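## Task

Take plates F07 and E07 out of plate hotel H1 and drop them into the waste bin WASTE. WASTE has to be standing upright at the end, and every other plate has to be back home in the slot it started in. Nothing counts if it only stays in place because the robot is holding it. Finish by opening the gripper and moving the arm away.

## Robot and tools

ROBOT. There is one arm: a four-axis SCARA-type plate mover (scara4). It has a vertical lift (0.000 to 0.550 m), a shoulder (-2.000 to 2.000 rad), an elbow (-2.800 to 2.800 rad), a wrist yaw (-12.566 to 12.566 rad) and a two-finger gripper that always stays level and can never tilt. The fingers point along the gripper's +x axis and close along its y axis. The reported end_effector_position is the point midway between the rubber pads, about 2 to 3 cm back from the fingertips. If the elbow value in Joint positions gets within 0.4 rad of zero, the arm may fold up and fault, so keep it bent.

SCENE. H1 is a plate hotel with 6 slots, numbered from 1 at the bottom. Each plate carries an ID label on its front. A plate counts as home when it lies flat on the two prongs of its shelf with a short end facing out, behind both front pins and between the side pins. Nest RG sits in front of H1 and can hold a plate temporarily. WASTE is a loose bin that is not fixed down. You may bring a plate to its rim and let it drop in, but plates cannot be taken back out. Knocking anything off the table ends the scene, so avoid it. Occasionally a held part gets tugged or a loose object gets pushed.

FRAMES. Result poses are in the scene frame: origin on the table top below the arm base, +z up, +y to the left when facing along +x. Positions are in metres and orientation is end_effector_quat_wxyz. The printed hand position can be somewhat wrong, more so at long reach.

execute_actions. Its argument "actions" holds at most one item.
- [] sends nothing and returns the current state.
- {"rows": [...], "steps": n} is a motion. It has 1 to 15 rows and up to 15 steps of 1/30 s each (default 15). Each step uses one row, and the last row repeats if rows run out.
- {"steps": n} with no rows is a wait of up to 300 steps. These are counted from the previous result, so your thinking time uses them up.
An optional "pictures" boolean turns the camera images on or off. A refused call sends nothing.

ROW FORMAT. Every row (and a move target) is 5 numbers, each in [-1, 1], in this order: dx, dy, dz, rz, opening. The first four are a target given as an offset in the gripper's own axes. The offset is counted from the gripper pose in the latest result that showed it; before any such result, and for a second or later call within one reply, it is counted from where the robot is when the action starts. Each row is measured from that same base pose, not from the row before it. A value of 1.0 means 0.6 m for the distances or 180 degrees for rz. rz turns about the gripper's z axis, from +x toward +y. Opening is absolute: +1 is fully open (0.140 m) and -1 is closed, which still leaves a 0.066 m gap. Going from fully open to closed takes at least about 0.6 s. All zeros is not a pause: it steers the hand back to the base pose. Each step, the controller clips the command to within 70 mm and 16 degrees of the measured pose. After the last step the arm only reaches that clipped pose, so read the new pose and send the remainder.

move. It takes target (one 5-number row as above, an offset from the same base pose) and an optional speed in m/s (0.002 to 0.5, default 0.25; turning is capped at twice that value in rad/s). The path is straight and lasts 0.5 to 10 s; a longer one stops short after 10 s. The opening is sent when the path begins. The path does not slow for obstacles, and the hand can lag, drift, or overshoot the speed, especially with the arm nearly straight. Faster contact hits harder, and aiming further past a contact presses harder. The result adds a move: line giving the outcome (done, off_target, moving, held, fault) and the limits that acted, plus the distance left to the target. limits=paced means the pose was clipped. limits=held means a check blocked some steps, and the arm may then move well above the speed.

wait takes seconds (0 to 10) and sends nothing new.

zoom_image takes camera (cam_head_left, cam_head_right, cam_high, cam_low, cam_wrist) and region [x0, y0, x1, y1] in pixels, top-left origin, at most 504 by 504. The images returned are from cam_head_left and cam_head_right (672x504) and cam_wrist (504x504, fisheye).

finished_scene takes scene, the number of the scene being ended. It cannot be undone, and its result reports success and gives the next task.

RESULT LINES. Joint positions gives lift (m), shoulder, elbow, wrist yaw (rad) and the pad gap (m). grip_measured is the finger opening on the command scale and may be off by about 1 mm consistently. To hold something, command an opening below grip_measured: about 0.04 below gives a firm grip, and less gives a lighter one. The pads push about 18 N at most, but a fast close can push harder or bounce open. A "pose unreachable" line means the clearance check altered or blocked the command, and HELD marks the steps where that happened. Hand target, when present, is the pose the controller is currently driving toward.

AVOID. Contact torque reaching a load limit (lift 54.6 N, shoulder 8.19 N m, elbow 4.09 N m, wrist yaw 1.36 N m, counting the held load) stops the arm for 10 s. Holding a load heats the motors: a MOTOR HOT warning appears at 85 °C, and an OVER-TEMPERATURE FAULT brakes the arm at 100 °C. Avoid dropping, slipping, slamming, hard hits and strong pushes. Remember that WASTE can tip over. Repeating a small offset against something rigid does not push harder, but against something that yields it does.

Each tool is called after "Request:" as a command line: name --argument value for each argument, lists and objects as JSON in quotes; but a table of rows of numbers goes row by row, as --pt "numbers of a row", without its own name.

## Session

Request:
execute_actions --actions '[]'

Scene clock: 0.00 s of 9600.00 s.
end_effector_position=(+0.5922, -0.2954, +0.4196) grip_measured=+0.98 end_effector_quat_wxyz=(+0.690, -0.000, -0.000, -0.724)
Joint positions: [ 0.415 -0.828 -2.101 -4.974  0.139]
Hand target: +0.592, -0.295, +0.420; +0.690, -0.000, -0.000, -0.724

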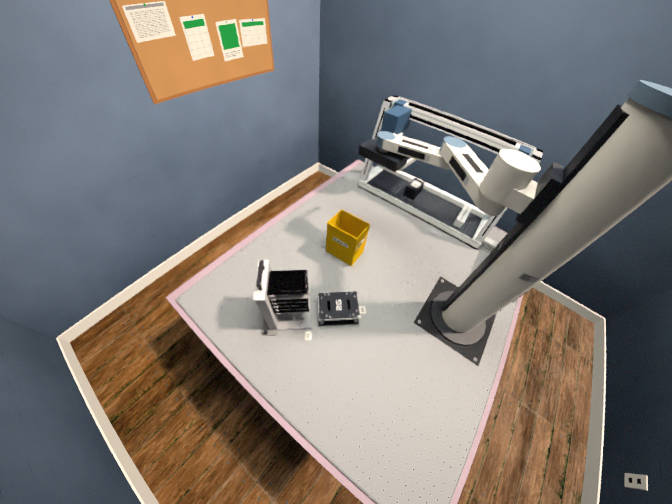

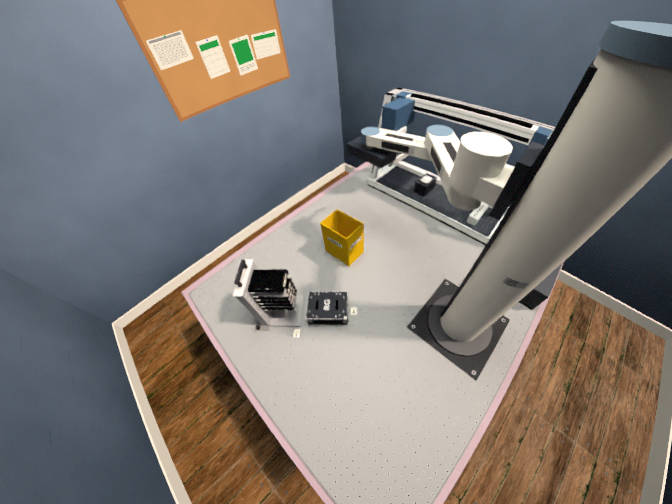

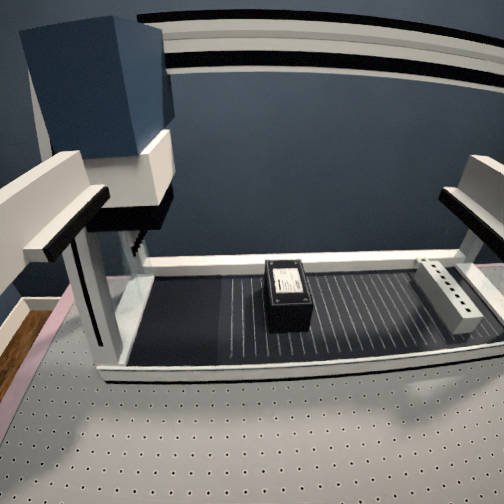

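Request:
move --target '[-0.812, -0.293, -0.03, 0.765, 1.0]' --speed 0.4

Scene clock: 14.87 s of 9600.00 s.
end_effector_position=(+0.4405, +0.2002, +0.4016) grip_measured=+0.98 end_effector_quat_wxyz=(+0.924, -0.000, -0.000, +0.382)
Joint positions: [ 0.397 -0.455 -0.753 -4.291  0.139]
Hand target: +0.441, +0.200, +0.402; +0.924, -0.000, -0.000, +0.382
Off the commanded pose: 0.000 m, 0 deg.
After step 90, 8.50 s passed at rest.
move: done

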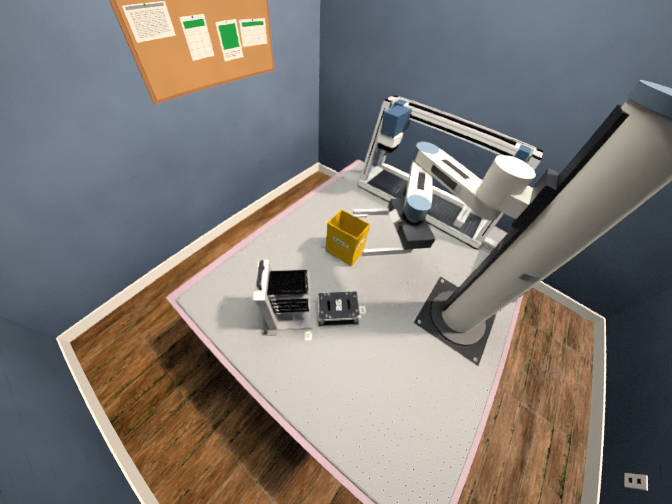

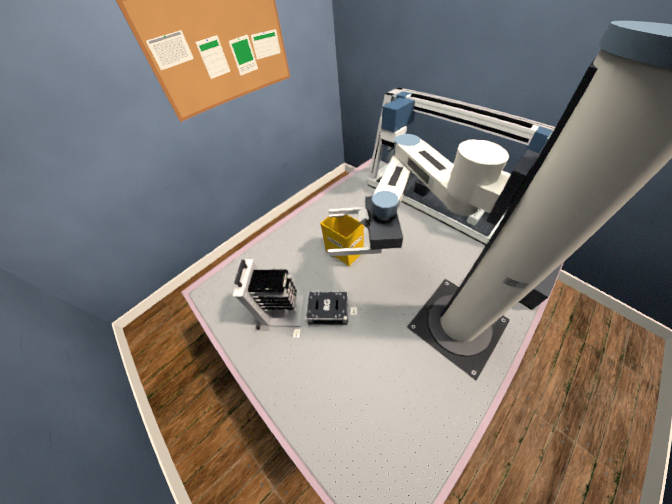

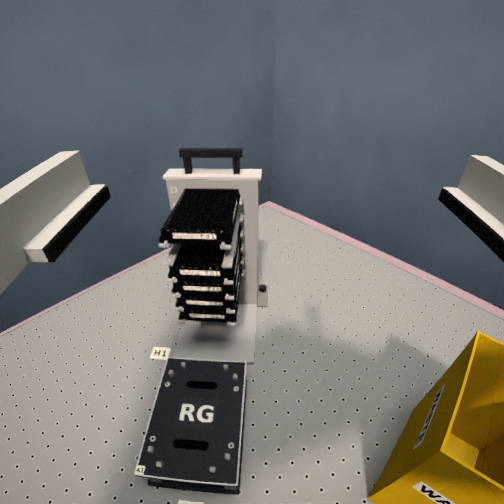

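Request:
move --target '[0.03, 0.142, -0.24, -0.011, 1.0]' --speed 0.3

Scene clock: 36.43 s of 9600.00 s.
end_effector_position=(+0.3930, +0.2734, +0.2576) grip_measured=+0.98 end_effector_quat_wxyz=(+0.931, -0.000, -0.000, +0.366)
Joint positions: [ 0.253  0.011 -0.827 -4.718  0.139]
Hand target: +0.393, +0.273, +0.258; +0.931, -0.000, -0.000, +0.366
Off the commanded pose: 0.000 m, 0 deg.
After step 90, 17.57 s passed at rest.
move: done

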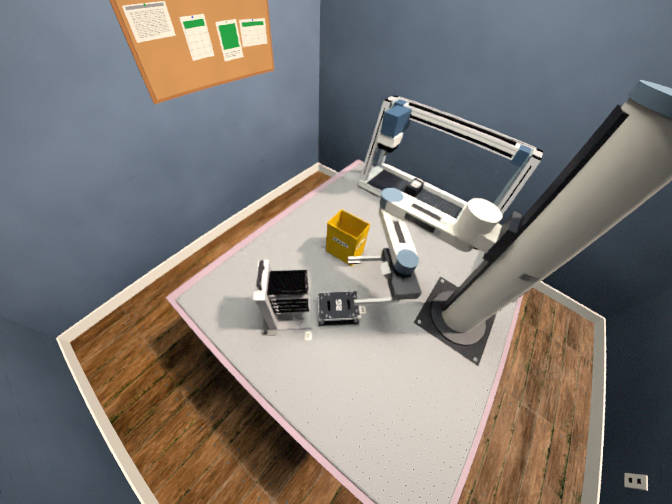

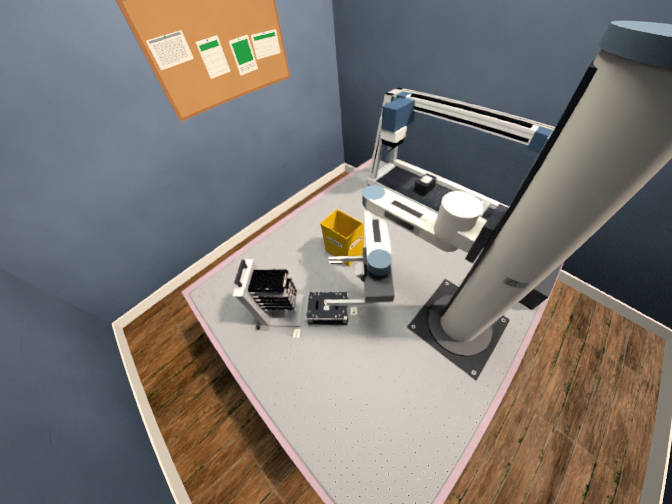

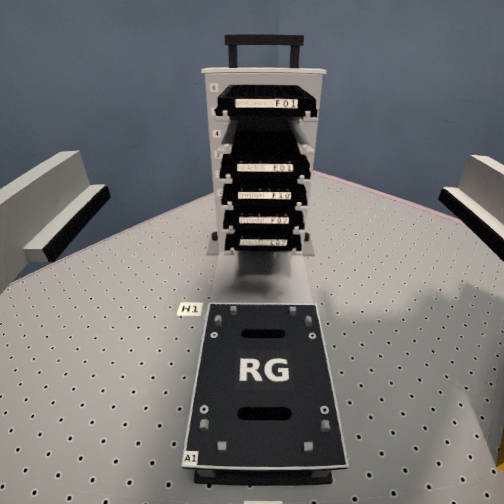

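Request:
zoom_image --camera "cam_wrist" --region '[190, 60, 340, 270]'

Region (190, 60, 340, 270) of cam_wrist's 504x504 image, scaled by 2.400, with more detail than that image has; it fills the left 360 columns of this view, and the rest is white.

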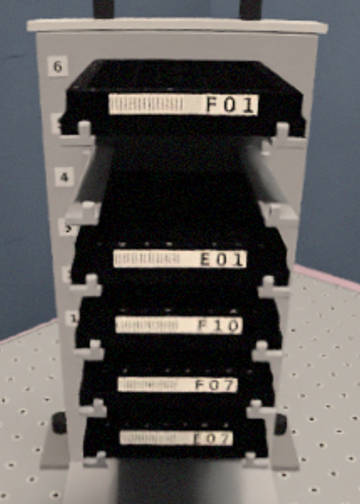

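Request:
move --target '[0.15, 0.0, -0.173, -0.002, 0.1]' --speed 0.25

Scene clock: 66.60 s of 9600.00 s.
end_effector_position=(+0.4590, +0.3346, +0.1537) grip_measured=+0.10 end_effector_quat_wxyz=(+0.932, -0.000, -0.000, +0.363)
Joint positions: [ 0.149  0.075 -1.224 -4.392  0.107]
Hand target: +0.459, +0.335, +0.154; +0.932, -0.000, -0.000, +0.363
Off the commanded pose: 0.000 m, 0 deg.
After step 90, 26.23 s passed at rest.
move: done

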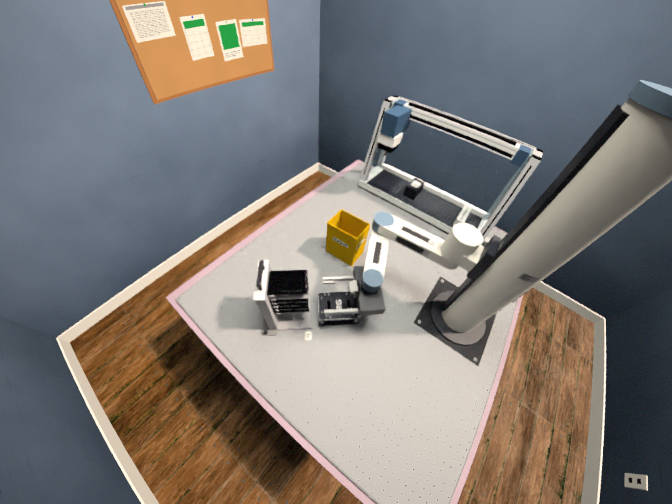

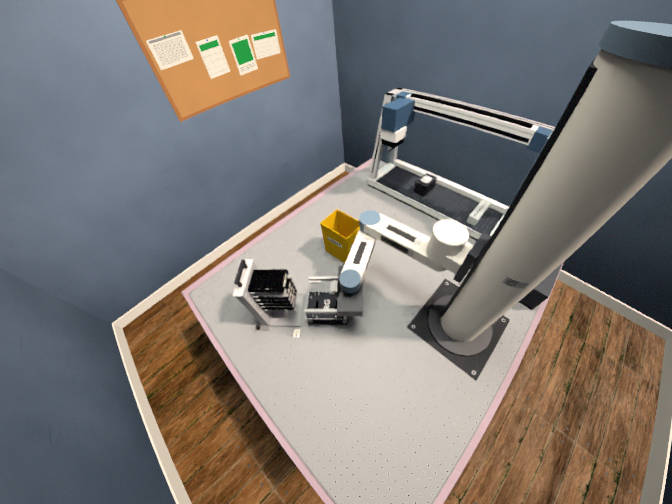

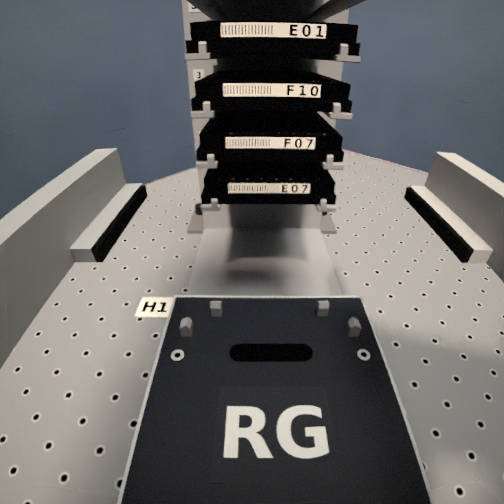

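Request:
move --target '[0.14, 0.0, -0.004, 0.0, 0.0]' --speed 0.15

Scene clock: 79.07 s of 9600.00 s.
end_effector_position=(+0.5210, +0.3913, +0.1514) grip_measured=+0.00 end_effector_quat_wxyz=(+0.932, -0.000, -0.000, +0.363)
Joint positions: [ 0.146  0.211 -1.653 -4.099  0.103]
Hand target: +0.521, +0.391, +0.151; +0.932, -0.000, -0.000, +0.363
Off the commanded pose: 0.000 m, 0 deg.
After step 90, 8.57 s passed at rest.
move: done

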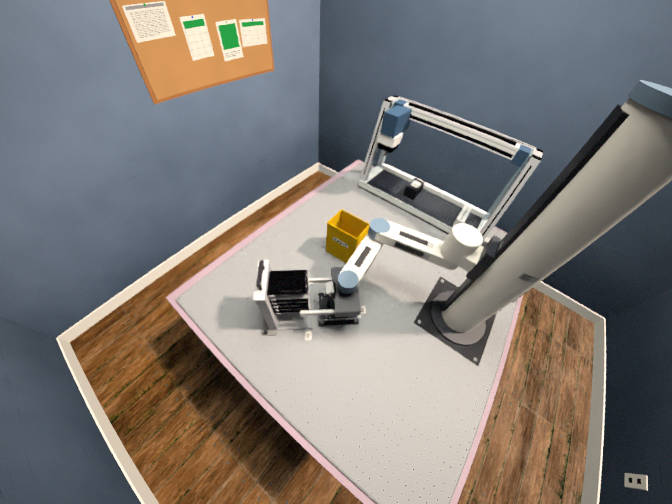

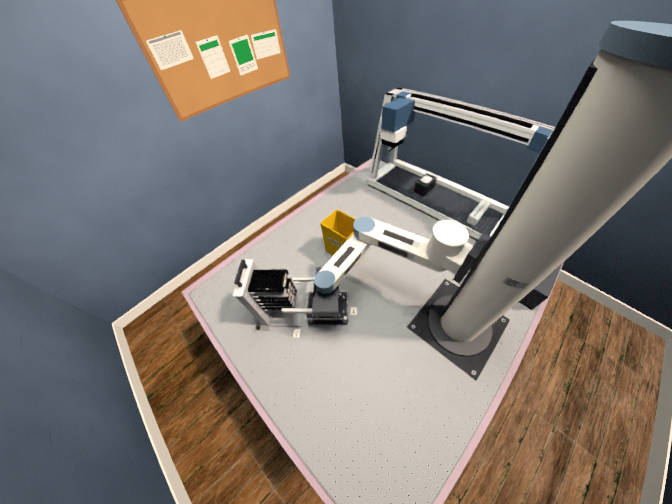

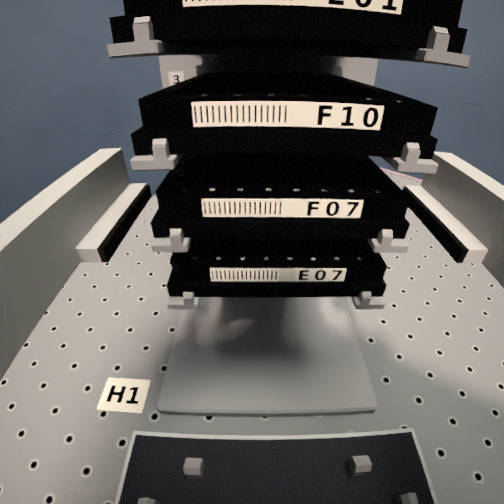

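Request:
move --target '[0.075, 0.0015, 0.0, 0.0, -0.1]' --speed 0.1

Request:
move --target '[0.0, 0.0, 0.0, 0.0, -0.53]' --speed 0.05

Scene clock: 92.00 s of 9600.00 s.
end_effector_position=(+0.5535, +0.4224, +0.1514) grip_measured=-0.10 end_effector_quat_wxyz=(+0.932, -0.000, -0.000, +0.363)
Joint positions: [ 0.146  0.319 -1.93  -3.931  0.099]
Hand target: +0.554, +0.422, +0.151; +0.932, -0.000, -0.000, +0.363
Off the commanded pose: 0.000 m, 0 deg.
After step 90, 9.20 s passed at rest.
move: done

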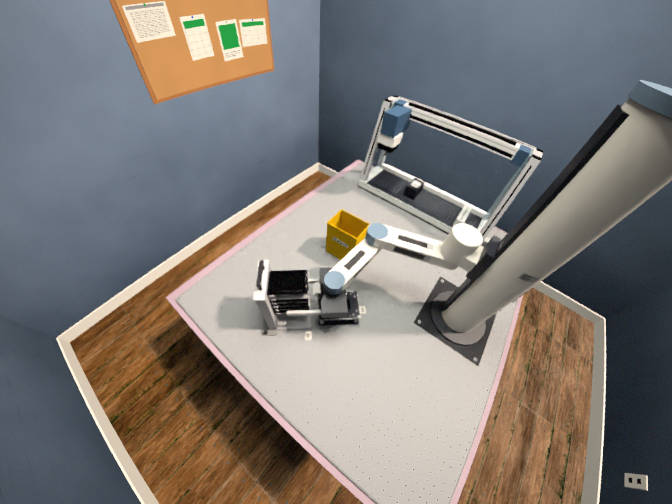

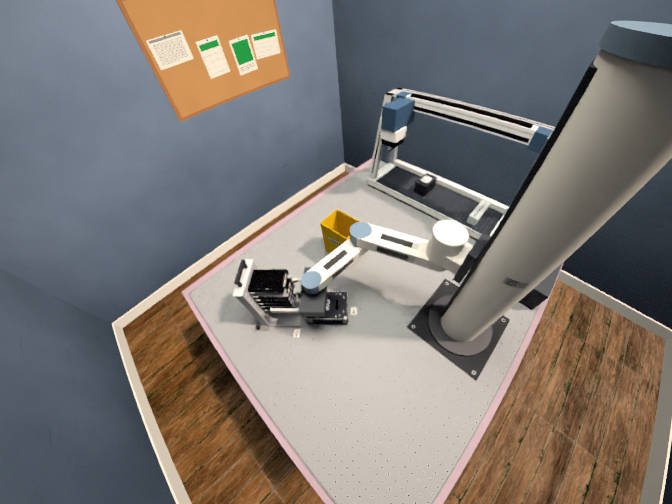

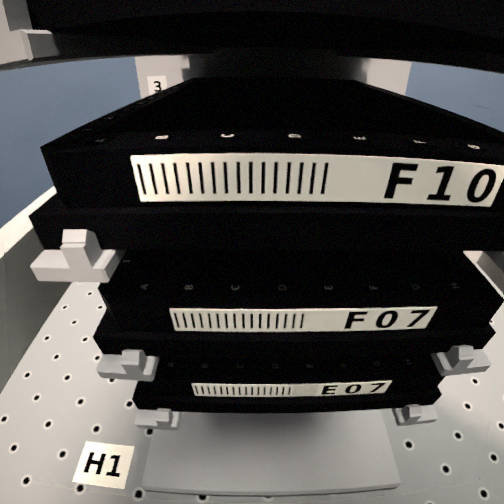

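Scene clock: 92.50 s of 9600.00 s.
end_effector_position=(+0.5535, +0.4224, +0.1514) grip_measured=-0.50 end_effector_quat_wxyz=(+0.932, -0.000, -0.000, +0.363)
Joint positions: [ 0.146  0.319 -1.93  -3.931  0.084]
Hand target: +0.554, +0.422, +0.151; +0.932, -0.000, -0.000, +0.363
Off the commanded pose: 0.000 m, 0 deg.
move: done

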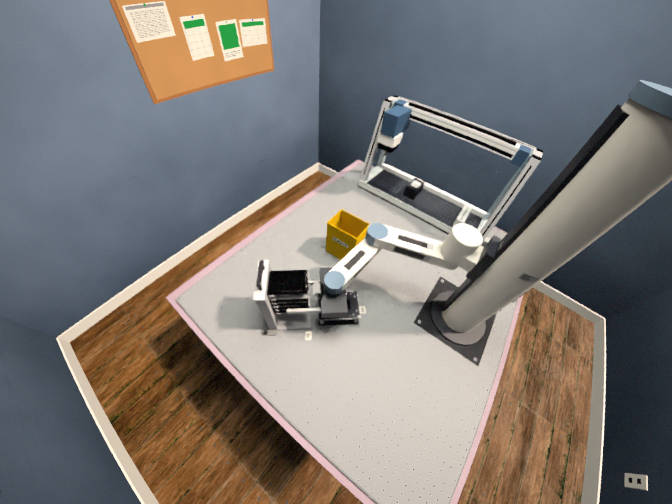

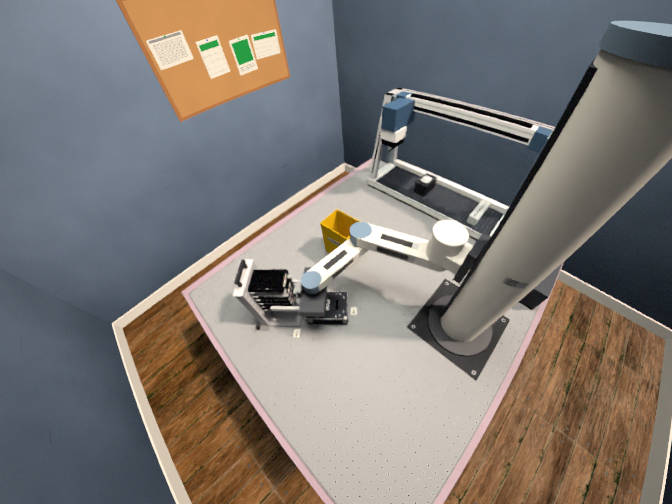

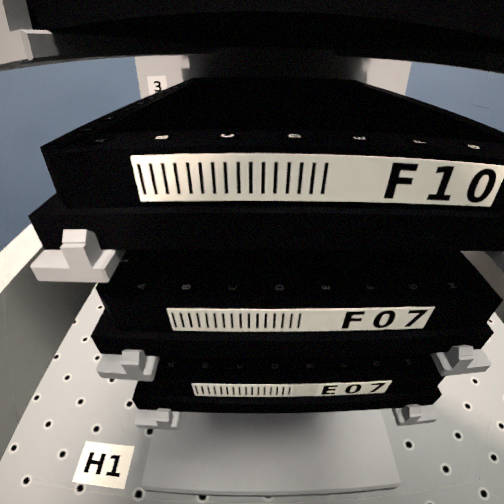

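Request:
move --target '[0.0, 0.0, 0.0125, 0.0, -0.545]' --speed 0.03

Request:
move --target '[-0.04, 0.0, 0.0, 0.0, -0.545]' --speed 0.04

Scene clock: 97.53 s of 9600.00 s.
end_effector_position=(+0.5535, +0.4224, +0.1589) grip_measured=-0.50 end_effector_quat_wxyz=(+0.932, -0.000, -0.000, +0.363)
Joint positions: [ 0.154  0.319 -1.93  -3.931  0.084]
Hand target: +0.554, +0.422, +0.159; +0.932, -0.000, -0.000, +0.363
Off the commanded pose: 0.000 m, 0 deg.
After step 90, 1.33 s passed at rest.
move: done

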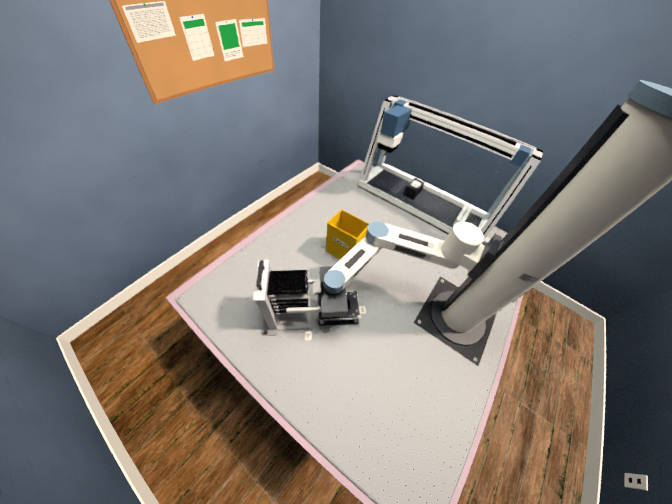

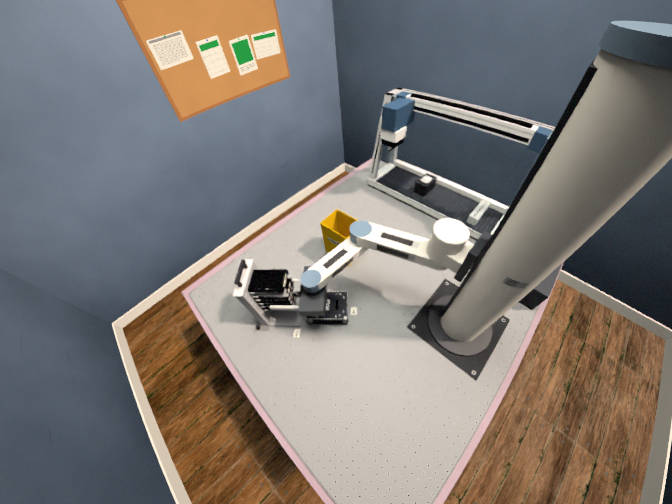

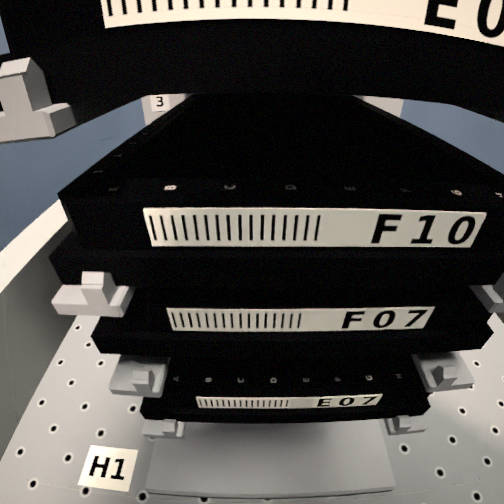

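Scene clock: 98.37 s of 9600.00 s.
end_effector_position=(+0.5358, +0.4062, +0.1589) grip_measured=-0.50 end_effector_quat_wxyz=(+0.932, -0.000, -0.000, +0.363)
Joint positions: [ 0.154  0.26  -1.776 -4.024  0.084]
Hand target: +0.536, +0.406, +0.159; +0.932, -0.000, -0.000, +0.363
Off the commanded pose: 0.000 m, 0 deg.
move: done

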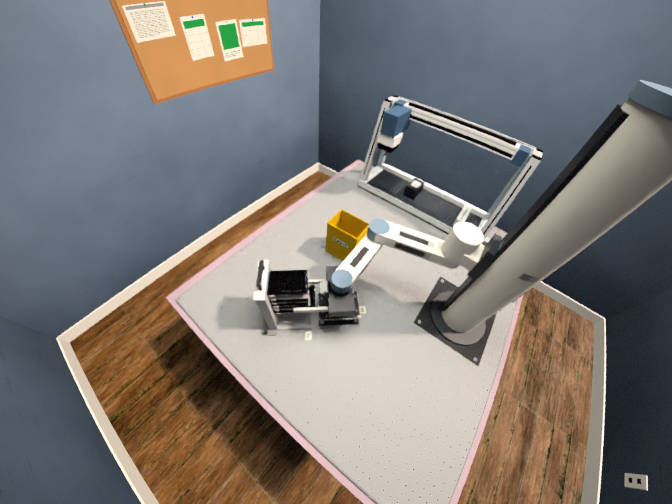

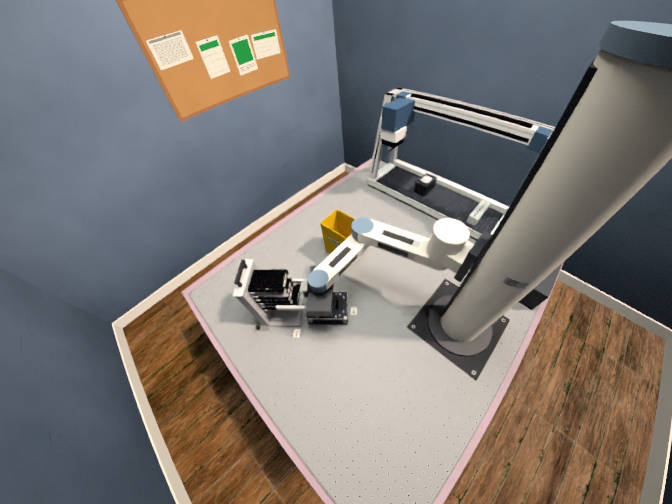

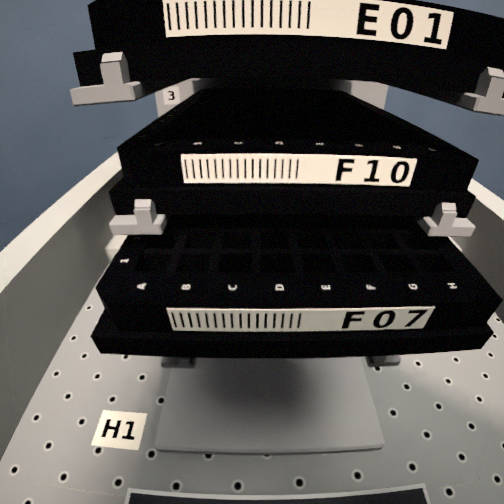

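Request:
move --target '[-0.23, 0.0, 0.0, 0.0, -0.545]' --speed 0.12

Request:
move --target '[0.0, 0.0, 0.13, 0.0, -0.545]' --speed 0.25

Request:
move --target '[-0.128, -0.514, 0.04, -0.22, -0.545]' --speed 0.25

Scene clock: 119.23 s of 9600.00 s.
end_effector_position=(+0.4355, +0.3130, +0.1589) grip_measured=-0.50 end_effector_quat_wxyz=(+0.933, -0.000, -0.000, +0.361)
Joint positions: [ 0.154  0.045 -1.079 -4.511  0.084]
Hand target: +0.434, +0.313, +0.159; +0.932, -0.000, -0.000, +0.363
Off the commanded pose: 0.001 m, 0 deg.
After step 90, 16.43 s passed at rest.
move: done

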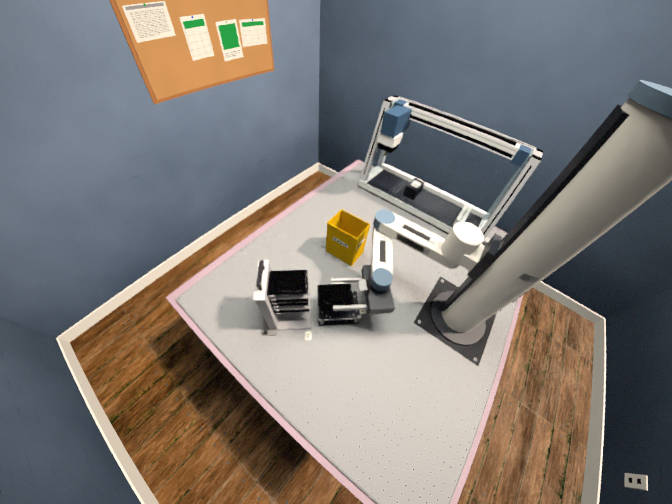

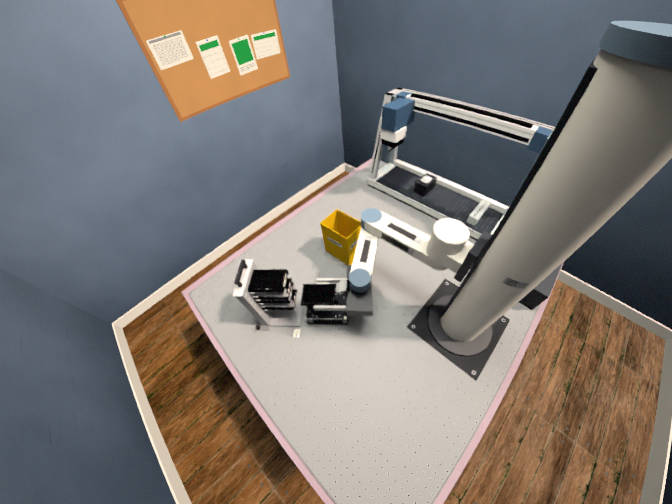

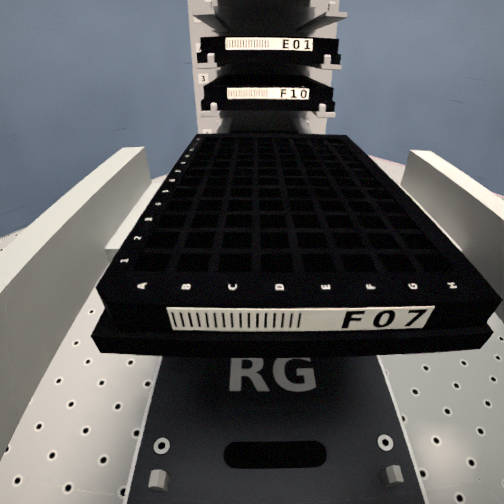

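Scene clock: 120.00 s of 9600.00 s.
end_effector_position=(+0.4356, +0.3130, +0.2370) grip_measured=-0.50 end_effector_quat_wxyz=(+0.933, -0.000, -0.000, +0.361)
Joint positions: [ 0.232  0.045 -1.079 -4.511  0.084]
Hand target: +0.436, +0.313, +0.237; +0.933, -0.000, -0.000, +0.361
Off the commanded pose: 0.000 m, 0 deg.
move: done

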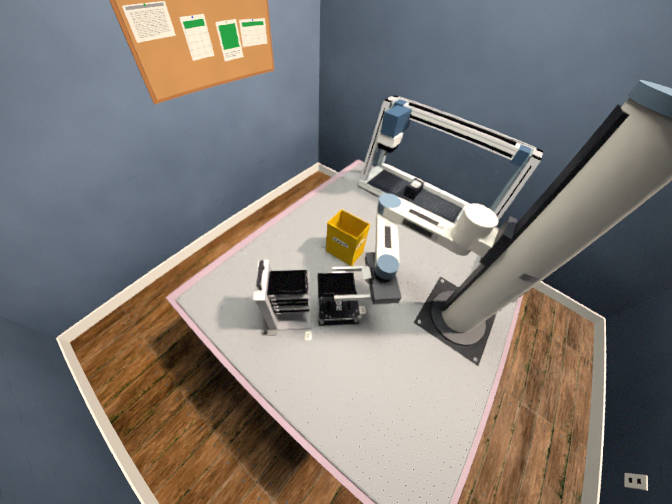

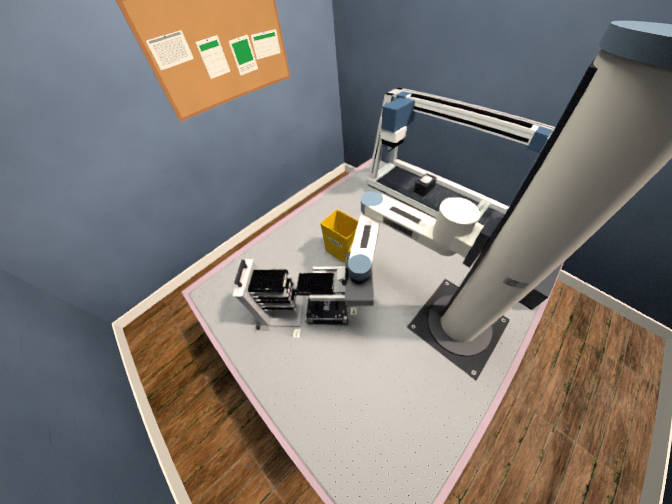

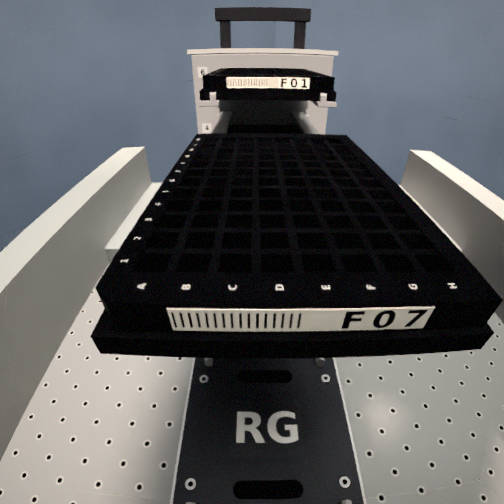

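Scene clock: 121.73 s of 9600.00 s.
end_effector_position=(+0.5863, +0.0328, +0.2610) grip_measured=-0.50 end_effector_quat_wxyz=(+1.000, -0.000, -0.000, +0.023)
Joint positions: [ 0.256 -0.801 -1.094 -4.342  0.084]
Hand target: +0.586, +0.033, +0.261; +1.000, -0.000, -0.000, +0.023
Off the commanded pose: 0.000 m, 0 deg.
move: done

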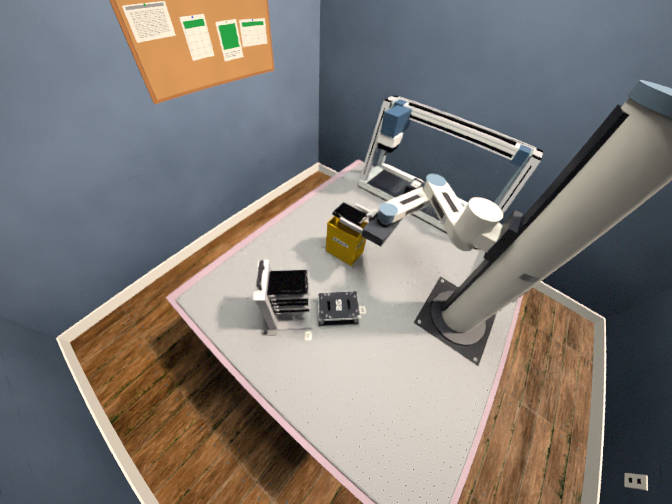

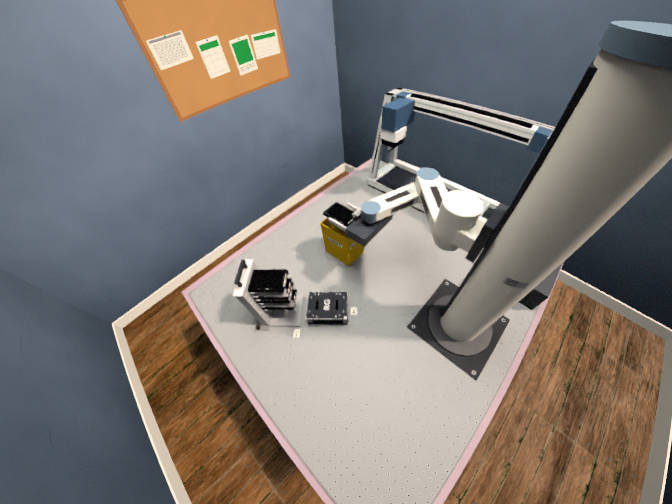

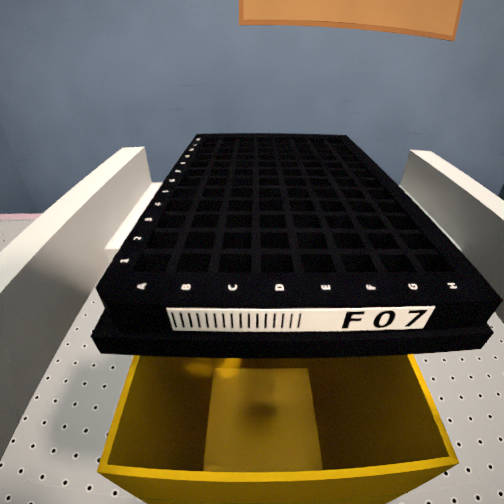

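Request:
move --target '[-0.003, 0.001, -0.066, 0.0, -0.545]' --speed 0.1

Scene clock: 128.83 s of 9600.00 s.
end_effector_position=(+0.5845, +0.0333, +0.2213) grip_measured=-0.50 end_effector_quat_wxyz=(+1.000, -0.000, -0.000, +0.023)
Joint positions: [ 0.216 -0.801 -1.086 -4.349  0.084]
Hand target: +0.584, +0.033, +0.221; +1.000, -0.000, -0.000, +0.023
Off the commanded pose: 0.000 m, 0 deg.
After step 90, 3.37 s passed at rest.
move: done

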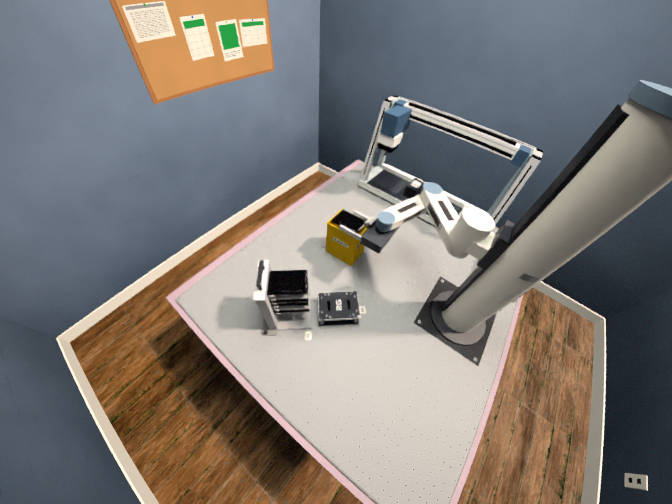

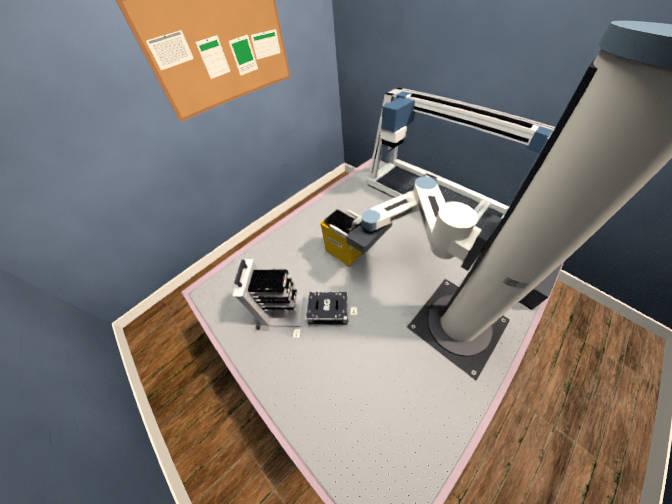

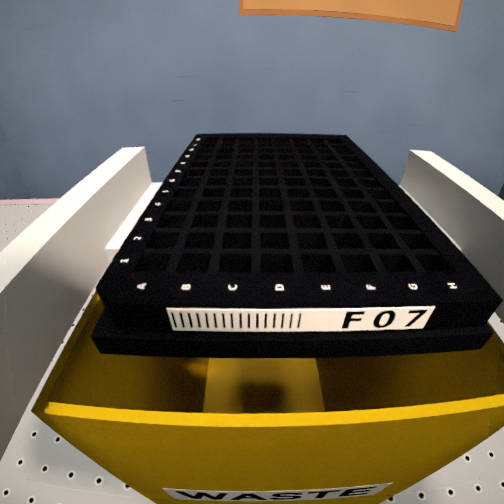

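Request:
move --target '[0.0015, 0.0, -0.005, 0.0, -0.545]' --speed 0.05

Request:
move --target '[0.0, 0.0, 0.0, 0.0, 0.0]' --speed 0.05

Request:
move --target '[0.0, 0.0, 0.045, 0.0, 0.0]' --speed 0.15

Request:
move --target '[-0.1875, 0.5113, -0.06, 0.2217, 0.0]' --speed 0.35

Scene clock: 139.77 s of 9600.00 s.
end_effector_position=(+0.5853, +0.0333, +0.2183) grip_measured=-0.50 end_effector_quat_wxyz=(+1.000, -0.000, -0.000, +0.023)
Joint positions: [ 0.213 -0.8   -1.09  -4.347  0.084]
Hand target: +0.585, +0.033, +0.218; +1.000, -0.000, -0.000, +0.023
Off the commanded pose: 0.000 m, 0 deg.
After step 90, 7.23 s passed at rest.
move: done

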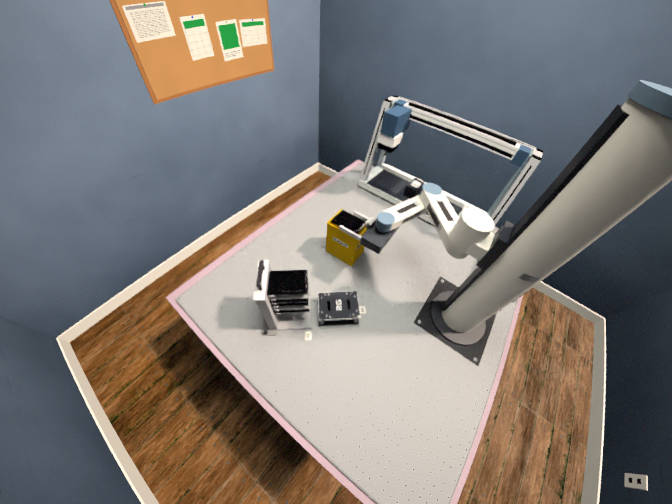

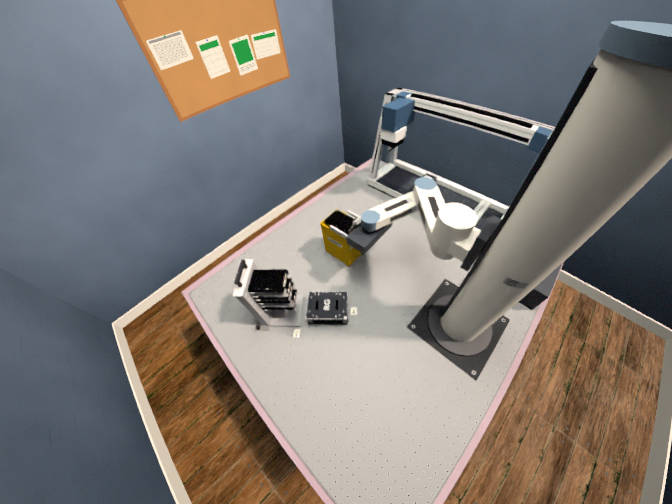

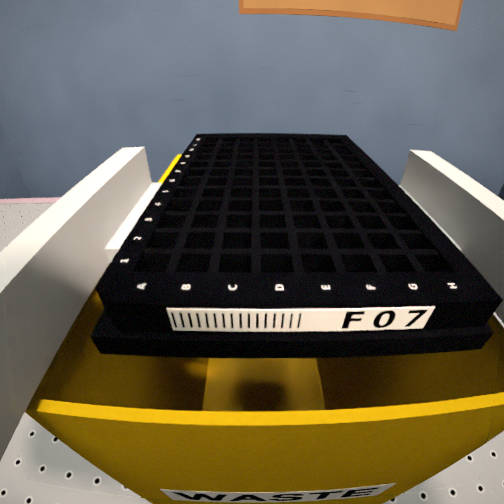

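Scene clock: 140.27 s of 9600.00 s.
end_effector_position=(+0.5853, +0.0333, +0.2183) grip_measured=+0.00 end_effector_quat_wxyz=(+1.000, -0.000, -0.000, +0.023)
Joint positions: [ 0.213 -0.8   -1.09  -4.347  0.103]
Hand target: +0.585, +0.033, +0.218; +1.000, -0.000, -0.000, +0.023
Off the commanded pose: 0.000 m, 0 deg.
move: done

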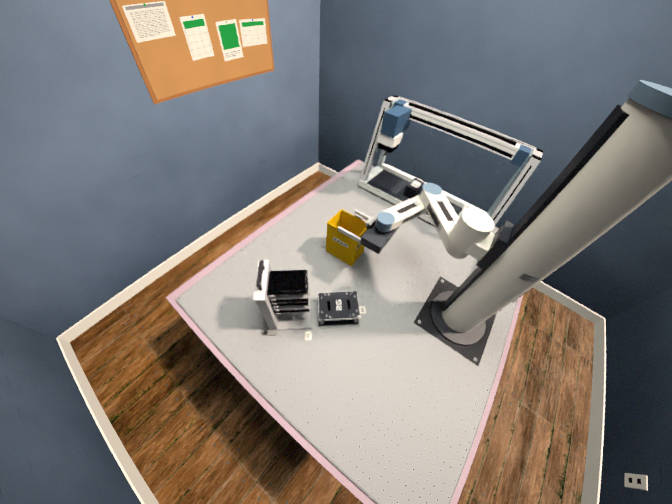

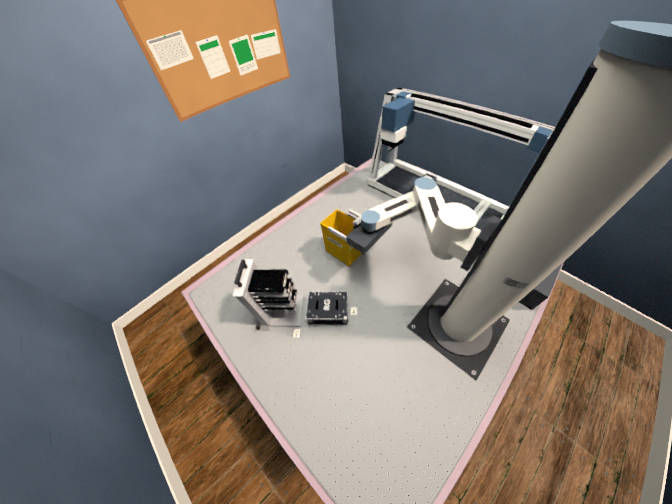

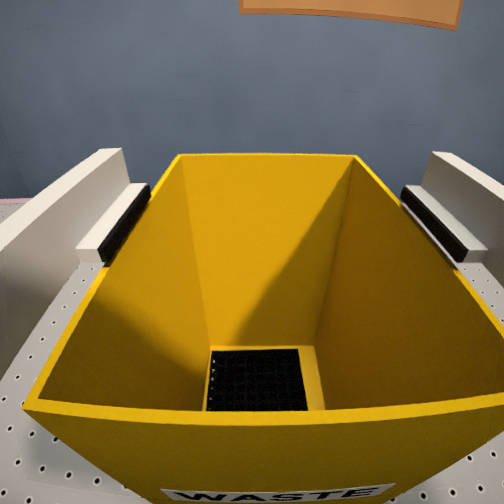

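Scene clock: 140.97 s of 9600.00 s.
end_effector_position=(+0.5853, +0.0333, +0.2454) grip_measured=+0.00 end_effector_quat_wxyz=(+1.000, -0.000, -0.000, +0.023)
Joint positions: [ 0.24  -0.8   -1.09  -4.347  0.103]
Hand target: +0.585, +0.033, +0.245; +1.000, -0.000, -0.000, +0.023
Off the commanded pose: 0.000 m, 0 deg.
move: done

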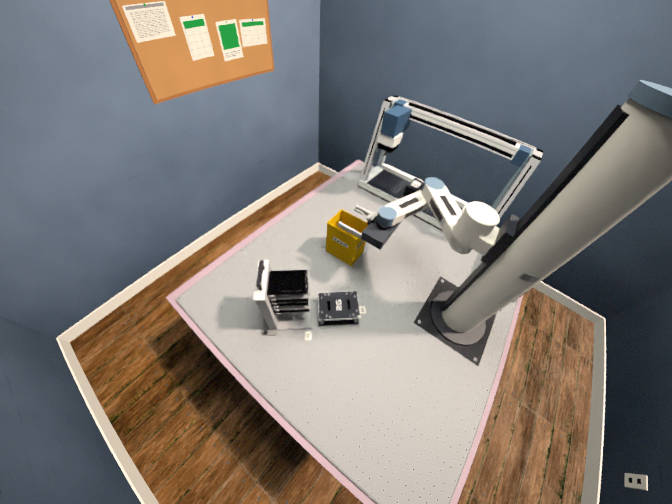

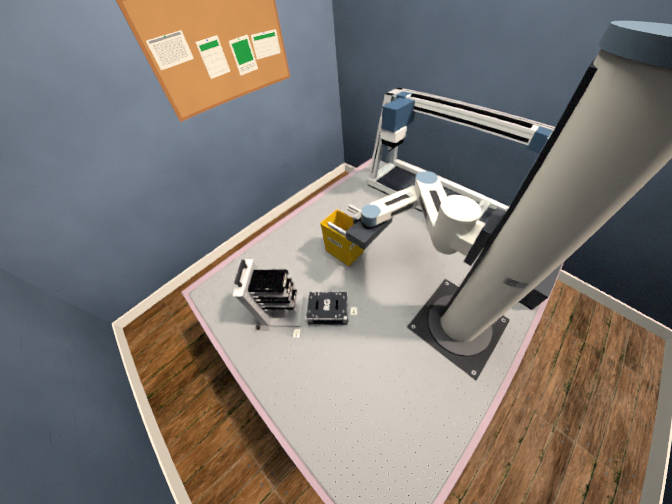

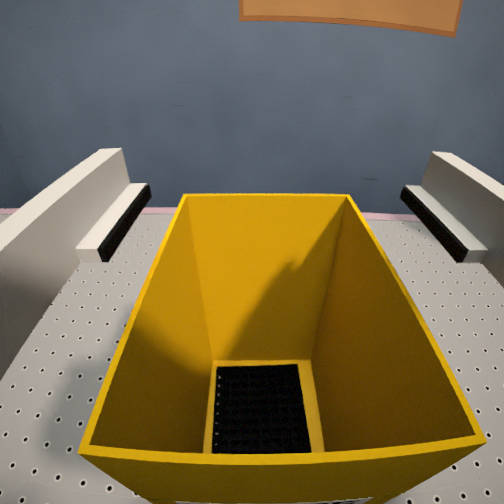

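Scene clock: 142.43 s of 9600.00 s.
end_effector_position=(+0.4589, +0.3348, +0.2094) grip_measured=+0.00 end_effector_quat_wxyz=(+0.932, -0.000, -0.000, +0.363)
Joint positions: [ 0.204  0.076 -1.224 -4.393  0.103]
Hand target: +0.459, +0.335, +0.209; +0.932, -0.000, -0.000, +0.363
Off the commanded pose: 0.000 m, 0 deg.
move: done

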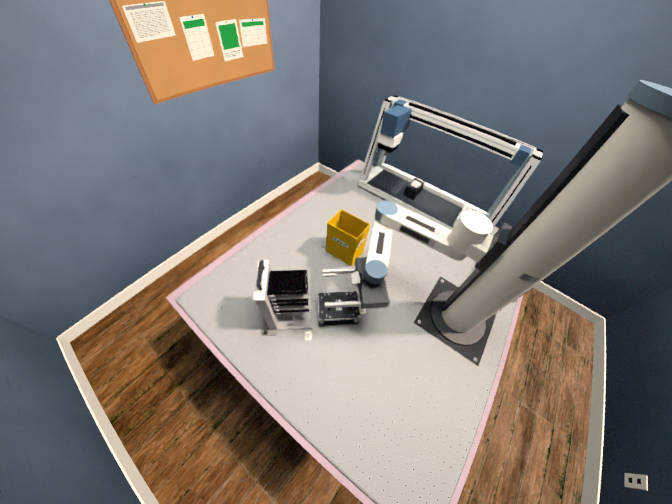

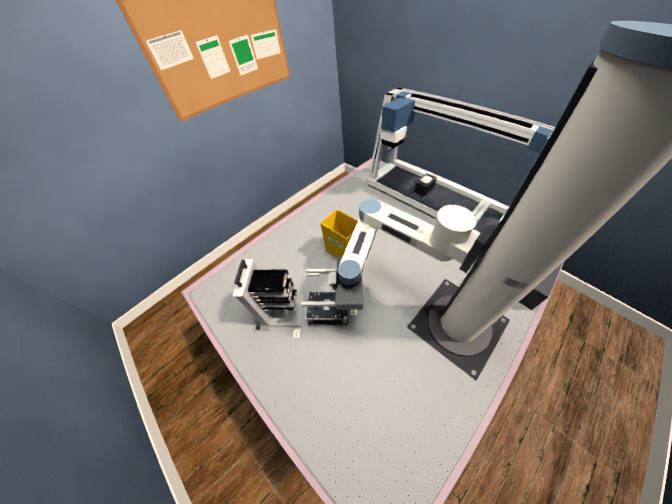

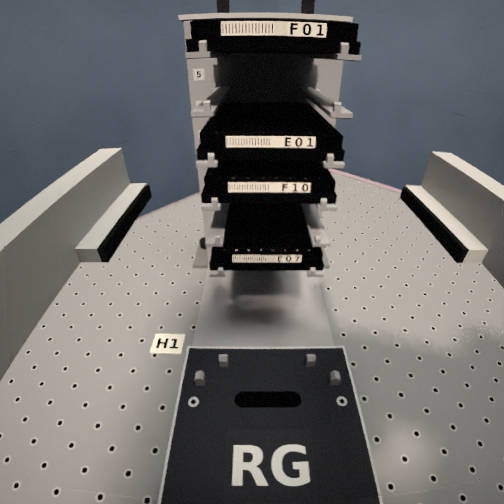

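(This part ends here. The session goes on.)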